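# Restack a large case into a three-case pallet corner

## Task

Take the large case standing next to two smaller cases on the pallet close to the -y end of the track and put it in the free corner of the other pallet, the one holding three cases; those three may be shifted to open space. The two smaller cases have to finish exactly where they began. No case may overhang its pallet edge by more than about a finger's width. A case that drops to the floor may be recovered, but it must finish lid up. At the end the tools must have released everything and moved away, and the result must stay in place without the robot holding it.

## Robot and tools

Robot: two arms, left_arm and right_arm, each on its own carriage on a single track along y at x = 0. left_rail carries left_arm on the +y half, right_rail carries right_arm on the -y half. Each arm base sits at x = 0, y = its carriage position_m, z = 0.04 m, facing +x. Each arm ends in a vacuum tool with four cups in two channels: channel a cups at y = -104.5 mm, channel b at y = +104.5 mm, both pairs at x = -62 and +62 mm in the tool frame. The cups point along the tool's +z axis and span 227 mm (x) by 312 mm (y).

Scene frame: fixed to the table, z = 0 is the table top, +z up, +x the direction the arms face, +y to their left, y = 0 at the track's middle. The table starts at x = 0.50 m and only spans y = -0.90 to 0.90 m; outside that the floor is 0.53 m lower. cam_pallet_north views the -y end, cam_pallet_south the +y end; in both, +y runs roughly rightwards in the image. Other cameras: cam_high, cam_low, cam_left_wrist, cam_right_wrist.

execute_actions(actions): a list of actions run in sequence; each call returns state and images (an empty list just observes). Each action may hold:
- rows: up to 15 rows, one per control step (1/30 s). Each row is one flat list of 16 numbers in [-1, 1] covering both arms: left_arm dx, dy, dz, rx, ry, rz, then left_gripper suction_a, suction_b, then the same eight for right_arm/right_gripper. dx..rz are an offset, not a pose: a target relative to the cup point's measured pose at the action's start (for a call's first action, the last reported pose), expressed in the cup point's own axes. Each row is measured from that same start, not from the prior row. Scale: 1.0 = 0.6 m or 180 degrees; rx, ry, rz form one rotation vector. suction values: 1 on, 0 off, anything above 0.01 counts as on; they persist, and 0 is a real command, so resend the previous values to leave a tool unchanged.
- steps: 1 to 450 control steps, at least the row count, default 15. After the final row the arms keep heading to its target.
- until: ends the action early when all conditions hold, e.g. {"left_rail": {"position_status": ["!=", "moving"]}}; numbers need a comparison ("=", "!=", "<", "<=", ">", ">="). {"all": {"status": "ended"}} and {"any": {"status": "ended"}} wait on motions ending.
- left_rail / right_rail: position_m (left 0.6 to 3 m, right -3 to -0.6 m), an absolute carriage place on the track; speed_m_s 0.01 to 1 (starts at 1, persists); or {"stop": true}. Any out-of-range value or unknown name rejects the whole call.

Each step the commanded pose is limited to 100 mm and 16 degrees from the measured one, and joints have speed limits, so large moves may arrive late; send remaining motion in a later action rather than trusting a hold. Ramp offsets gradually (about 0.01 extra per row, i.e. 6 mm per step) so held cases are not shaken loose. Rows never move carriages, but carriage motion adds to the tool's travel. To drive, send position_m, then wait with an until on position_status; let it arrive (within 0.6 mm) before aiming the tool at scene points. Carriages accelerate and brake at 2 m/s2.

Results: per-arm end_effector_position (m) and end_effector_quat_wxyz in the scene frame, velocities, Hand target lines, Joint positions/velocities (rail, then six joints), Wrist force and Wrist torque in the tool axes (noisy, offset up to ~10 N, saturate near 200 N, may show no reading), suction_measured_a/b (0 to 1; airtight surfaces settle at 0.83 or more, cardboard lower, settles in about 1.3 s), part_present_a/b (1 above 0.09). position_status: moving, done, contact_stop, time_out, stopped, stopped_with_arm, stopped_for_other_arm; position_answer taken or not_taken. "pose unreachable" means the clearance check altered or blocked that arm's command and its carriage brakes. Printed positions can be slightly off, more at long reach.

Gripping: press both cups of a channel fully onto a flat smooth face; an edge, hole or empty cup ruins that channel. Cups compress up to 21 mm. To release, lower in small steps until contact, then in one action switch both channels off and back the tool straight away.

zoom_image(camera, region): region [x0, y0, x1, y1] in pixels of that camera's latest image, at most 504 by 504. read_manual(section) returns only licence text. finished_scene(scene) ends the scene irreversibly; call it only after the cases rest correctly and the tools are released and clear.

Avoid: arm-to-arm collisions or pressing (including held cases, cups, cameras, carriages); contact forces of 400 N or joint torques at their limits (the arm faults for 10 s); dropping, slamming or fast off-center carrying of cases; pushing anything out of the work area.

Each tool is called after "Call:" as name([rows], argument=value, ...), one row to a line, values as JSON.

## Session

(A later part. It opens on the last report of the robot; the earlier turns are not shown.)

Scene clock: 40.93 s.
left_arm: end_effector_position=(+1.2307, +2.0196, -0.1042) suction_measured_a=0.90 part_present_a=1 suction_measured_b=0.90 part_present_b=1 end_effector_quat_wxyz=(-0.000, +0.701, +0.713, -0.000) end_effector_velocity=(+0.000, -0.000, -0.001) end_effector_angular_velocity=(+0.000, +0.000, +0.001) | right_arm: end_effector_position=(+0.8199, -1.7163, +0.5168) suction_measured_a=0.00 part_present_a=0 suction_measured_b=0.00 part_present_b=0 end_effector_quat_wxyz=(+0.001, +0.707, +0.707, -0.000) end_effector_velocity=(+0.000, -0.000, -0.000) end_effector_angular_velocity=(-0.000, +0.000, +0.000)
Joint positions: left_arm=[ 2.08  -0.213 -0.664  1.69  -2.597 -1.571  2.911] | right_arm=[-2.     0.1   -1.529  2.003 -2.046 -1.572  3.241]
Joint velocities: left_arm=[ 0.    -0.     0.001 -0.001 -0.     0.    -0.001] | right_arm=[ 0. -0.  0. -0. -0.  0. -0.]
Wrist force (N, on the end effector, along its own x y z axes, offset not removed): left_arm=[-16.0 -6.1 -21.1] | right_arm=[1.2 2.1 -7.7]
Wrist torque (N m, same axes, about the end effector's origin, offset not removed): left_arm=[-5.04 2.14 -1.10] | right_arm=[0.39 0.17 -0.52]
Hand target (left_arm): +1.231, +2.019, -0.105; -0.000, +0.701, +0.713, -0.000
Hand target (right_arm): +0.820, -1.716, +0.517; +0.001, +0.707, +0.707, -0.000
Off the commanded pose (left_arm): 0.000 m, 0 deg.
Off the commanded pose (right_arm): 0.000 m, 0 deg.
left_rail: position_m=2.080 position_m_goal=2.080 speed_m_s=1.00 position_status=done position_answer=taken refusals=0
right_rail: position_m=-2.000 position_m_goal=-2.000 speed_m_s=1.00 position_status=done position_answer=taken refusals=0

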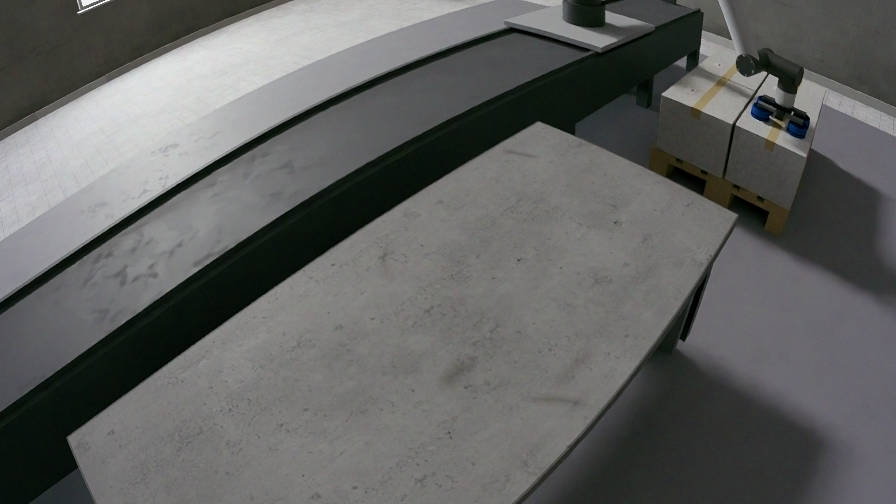

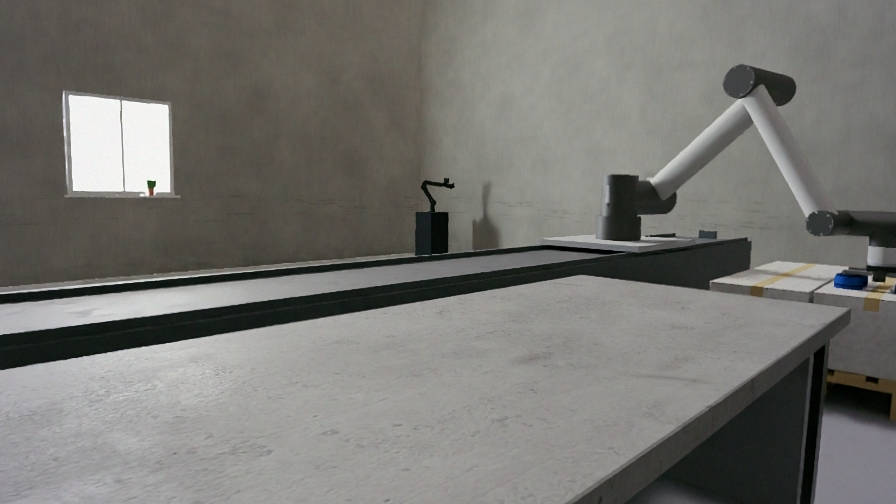

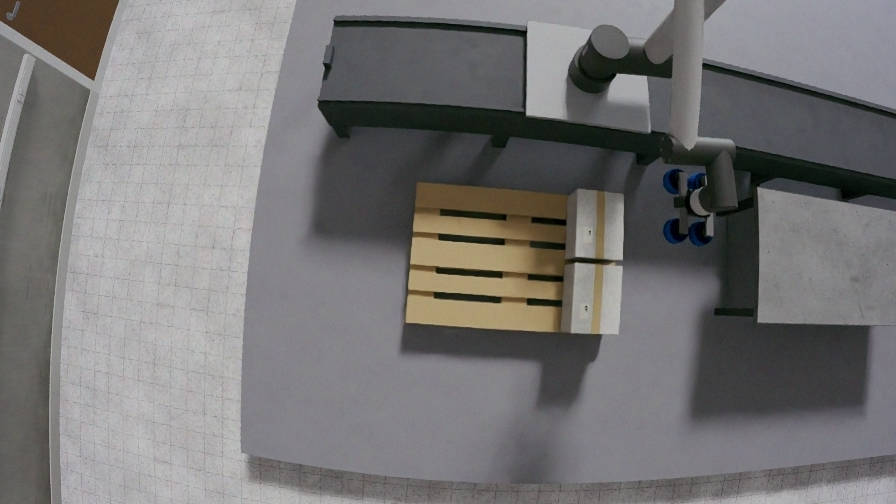

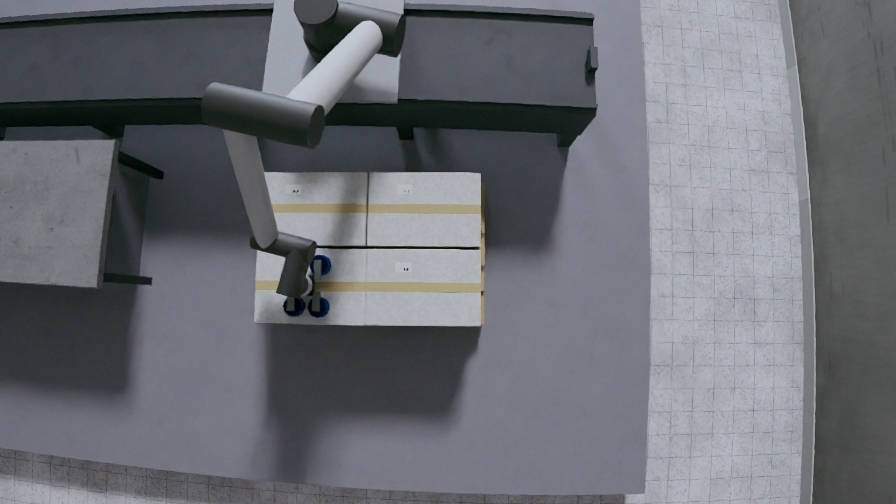

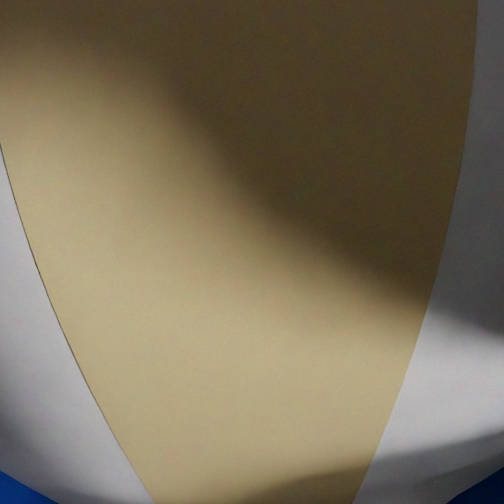

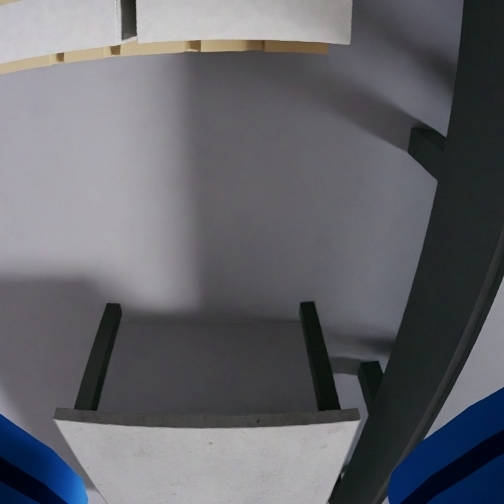

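Call:
execute_actions([
  {"rows":[[0,0,-0.6,0,0,0,0,0,0,0,0,0,0,0,0,0]],"steps":30},
])

Call:
zoom_image(camera="cam_high", region=[630, 40, 850, 250])

Scene clock: 42.00 s.
left_arm: end_effector_position=(+1.2306, +2.0201, +0.2552) suction_measured_a=0.00 part_present_a=0 suction_measured_b=0.00 part_present_b=0 end_effector_quat_wxyz=(-0.000, +0.701, +0.713, -0.000) end_effector_velocity=(-0.000, -0.001, +0.005) end_effector_angular_velocity=(+0.000, +0.001, +0.000) | right_arm: end_effector_position=(+0.8199, -1.7163, +0.5168) suction_measured_a=0.00 part_present_a=0 suction_measured_b=0.00 part_present_b=0 end_effector_quat_wxyz=(+0.001, +0.707, +0.707, -0.000) end_effector_velocity=(+0.000, -0.000, +0.000) end_effector_angular_velocity=(-0.000, -0.000, -0.000)
Joint positions: left_arm=[ 2.08  -0.212 -0.978  1.64  -2.232 -1.571  2.911] | right_arm=[-2.     0.1   -1.529  2.003 -2.046 -1.572  3.241]
Joint velocities: left_arm=[ 0.    -0.001 -0.004 -0.003  0.007 -0.    -0.001] | right_arm=[ 0. -0. -0. -0. -0. -0.  0.]
Wrist force (N, on the end effector, along its own x y z axes, offset not removed): left_arm=[-5.1 5.5 -1.8] | right_arm=[1.2 6.0 -3.1]
Wrist torque (N m, same axes, about the end effector's origin, offset not removed): left_arm=[0.47 0.87 -0.63] | right_arm=[0.95 0.28 -0.44]
Hand target (left_arm): +1.231, +2.020, +0.256; -0.000, +0.701, +0.713, -0.000
Hand target (right_arm): +0.820, -1.716, +0.517; +0.001, +0.707, +0.707, -0.000
Off the commanded pose (left_arm): 0.001 m, 0 deg.
Off the commanded pose (right_arm): 0.000 m, 0 deg.
left_rail: position_m=2.080 position_m_goal=2.080 speed_m_s=1.00 position_status=done position_answer=taken refusals=0
right_rail: position_m=-2.000 position_m_goal=-2.000 speed_m_s=1.00 position_status=done position_answer=taken refusals=0

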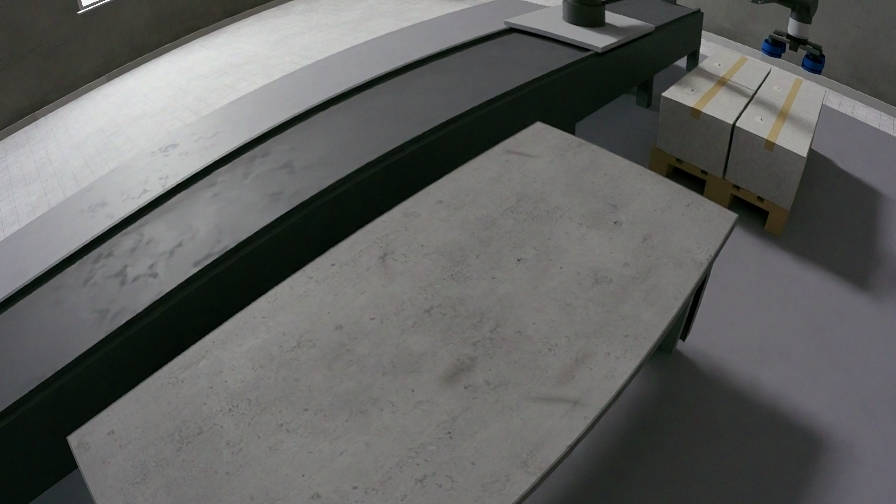

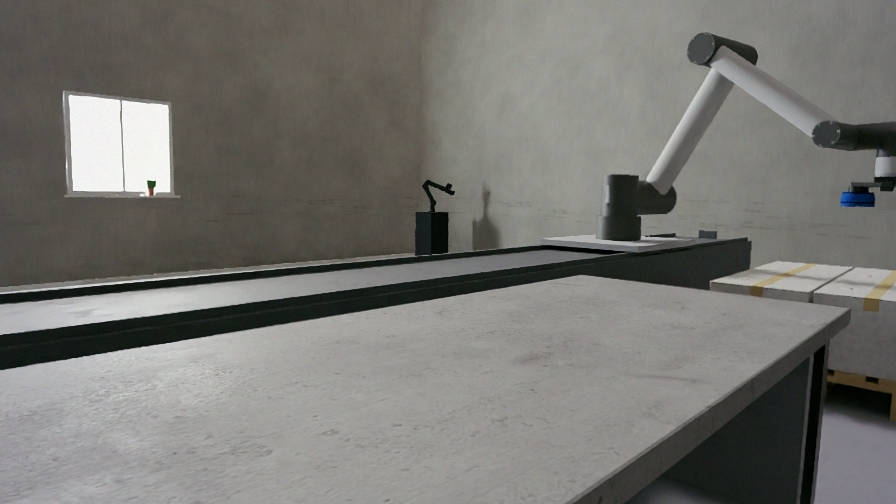

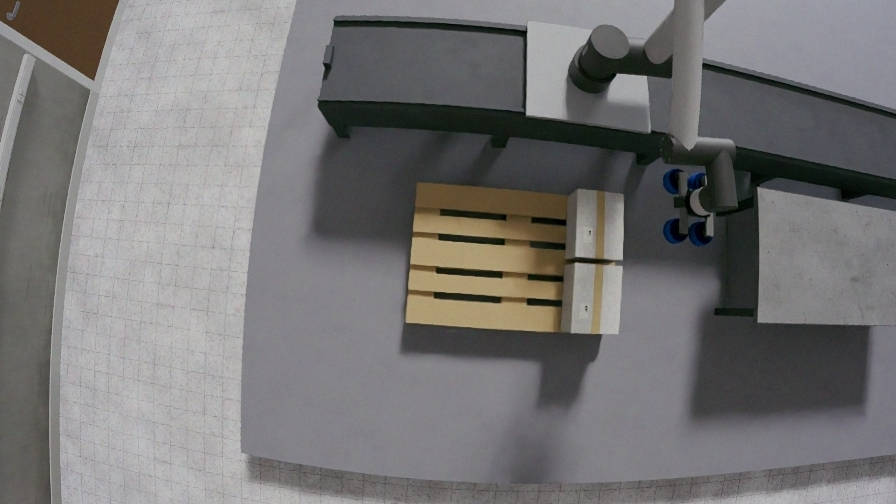

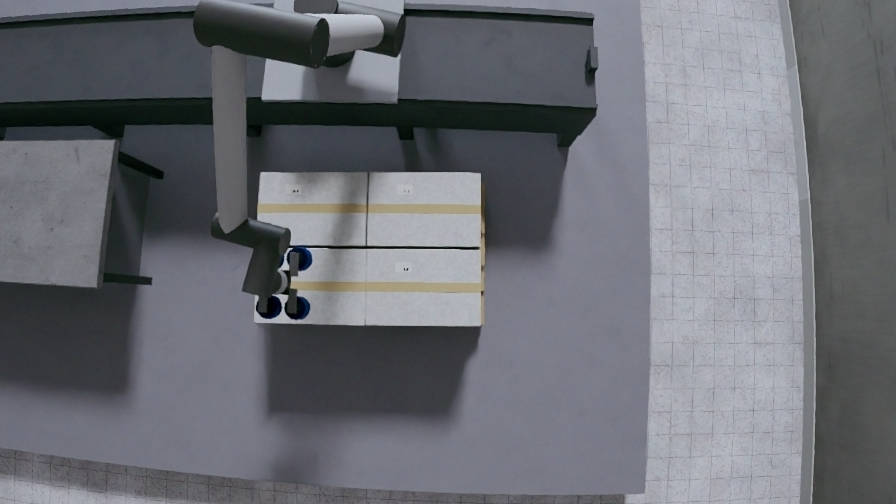

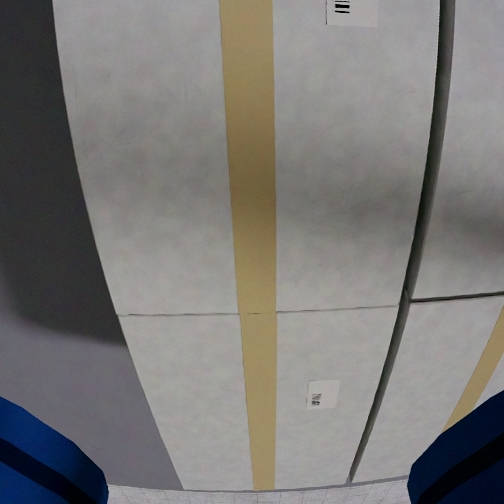

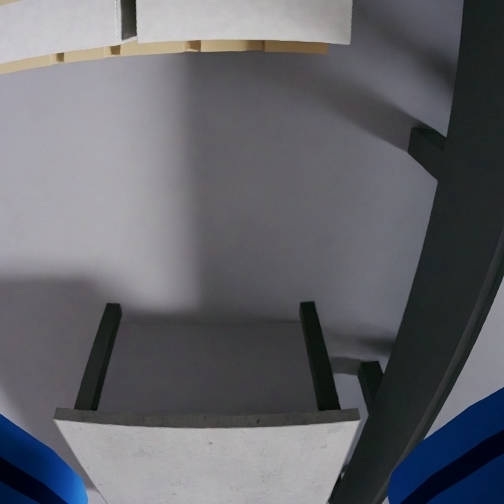

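Region (630, 40, 850, 250) of cam_high's 896x504 image, scaled by 2.291, with more detail than that image has; it fills the top 481 rows of this view, and the rest is white.

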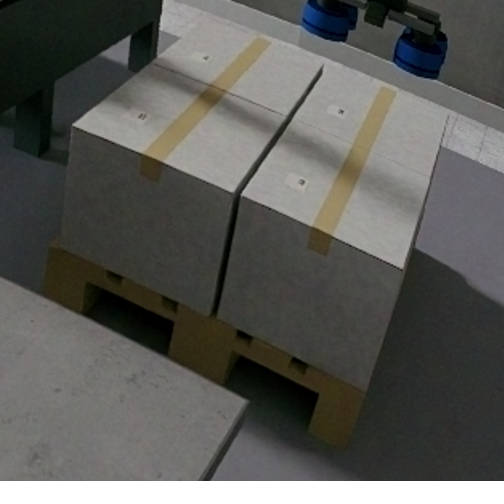

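Call:
finished_scene(scene=1)

The scene is finished: the task was done.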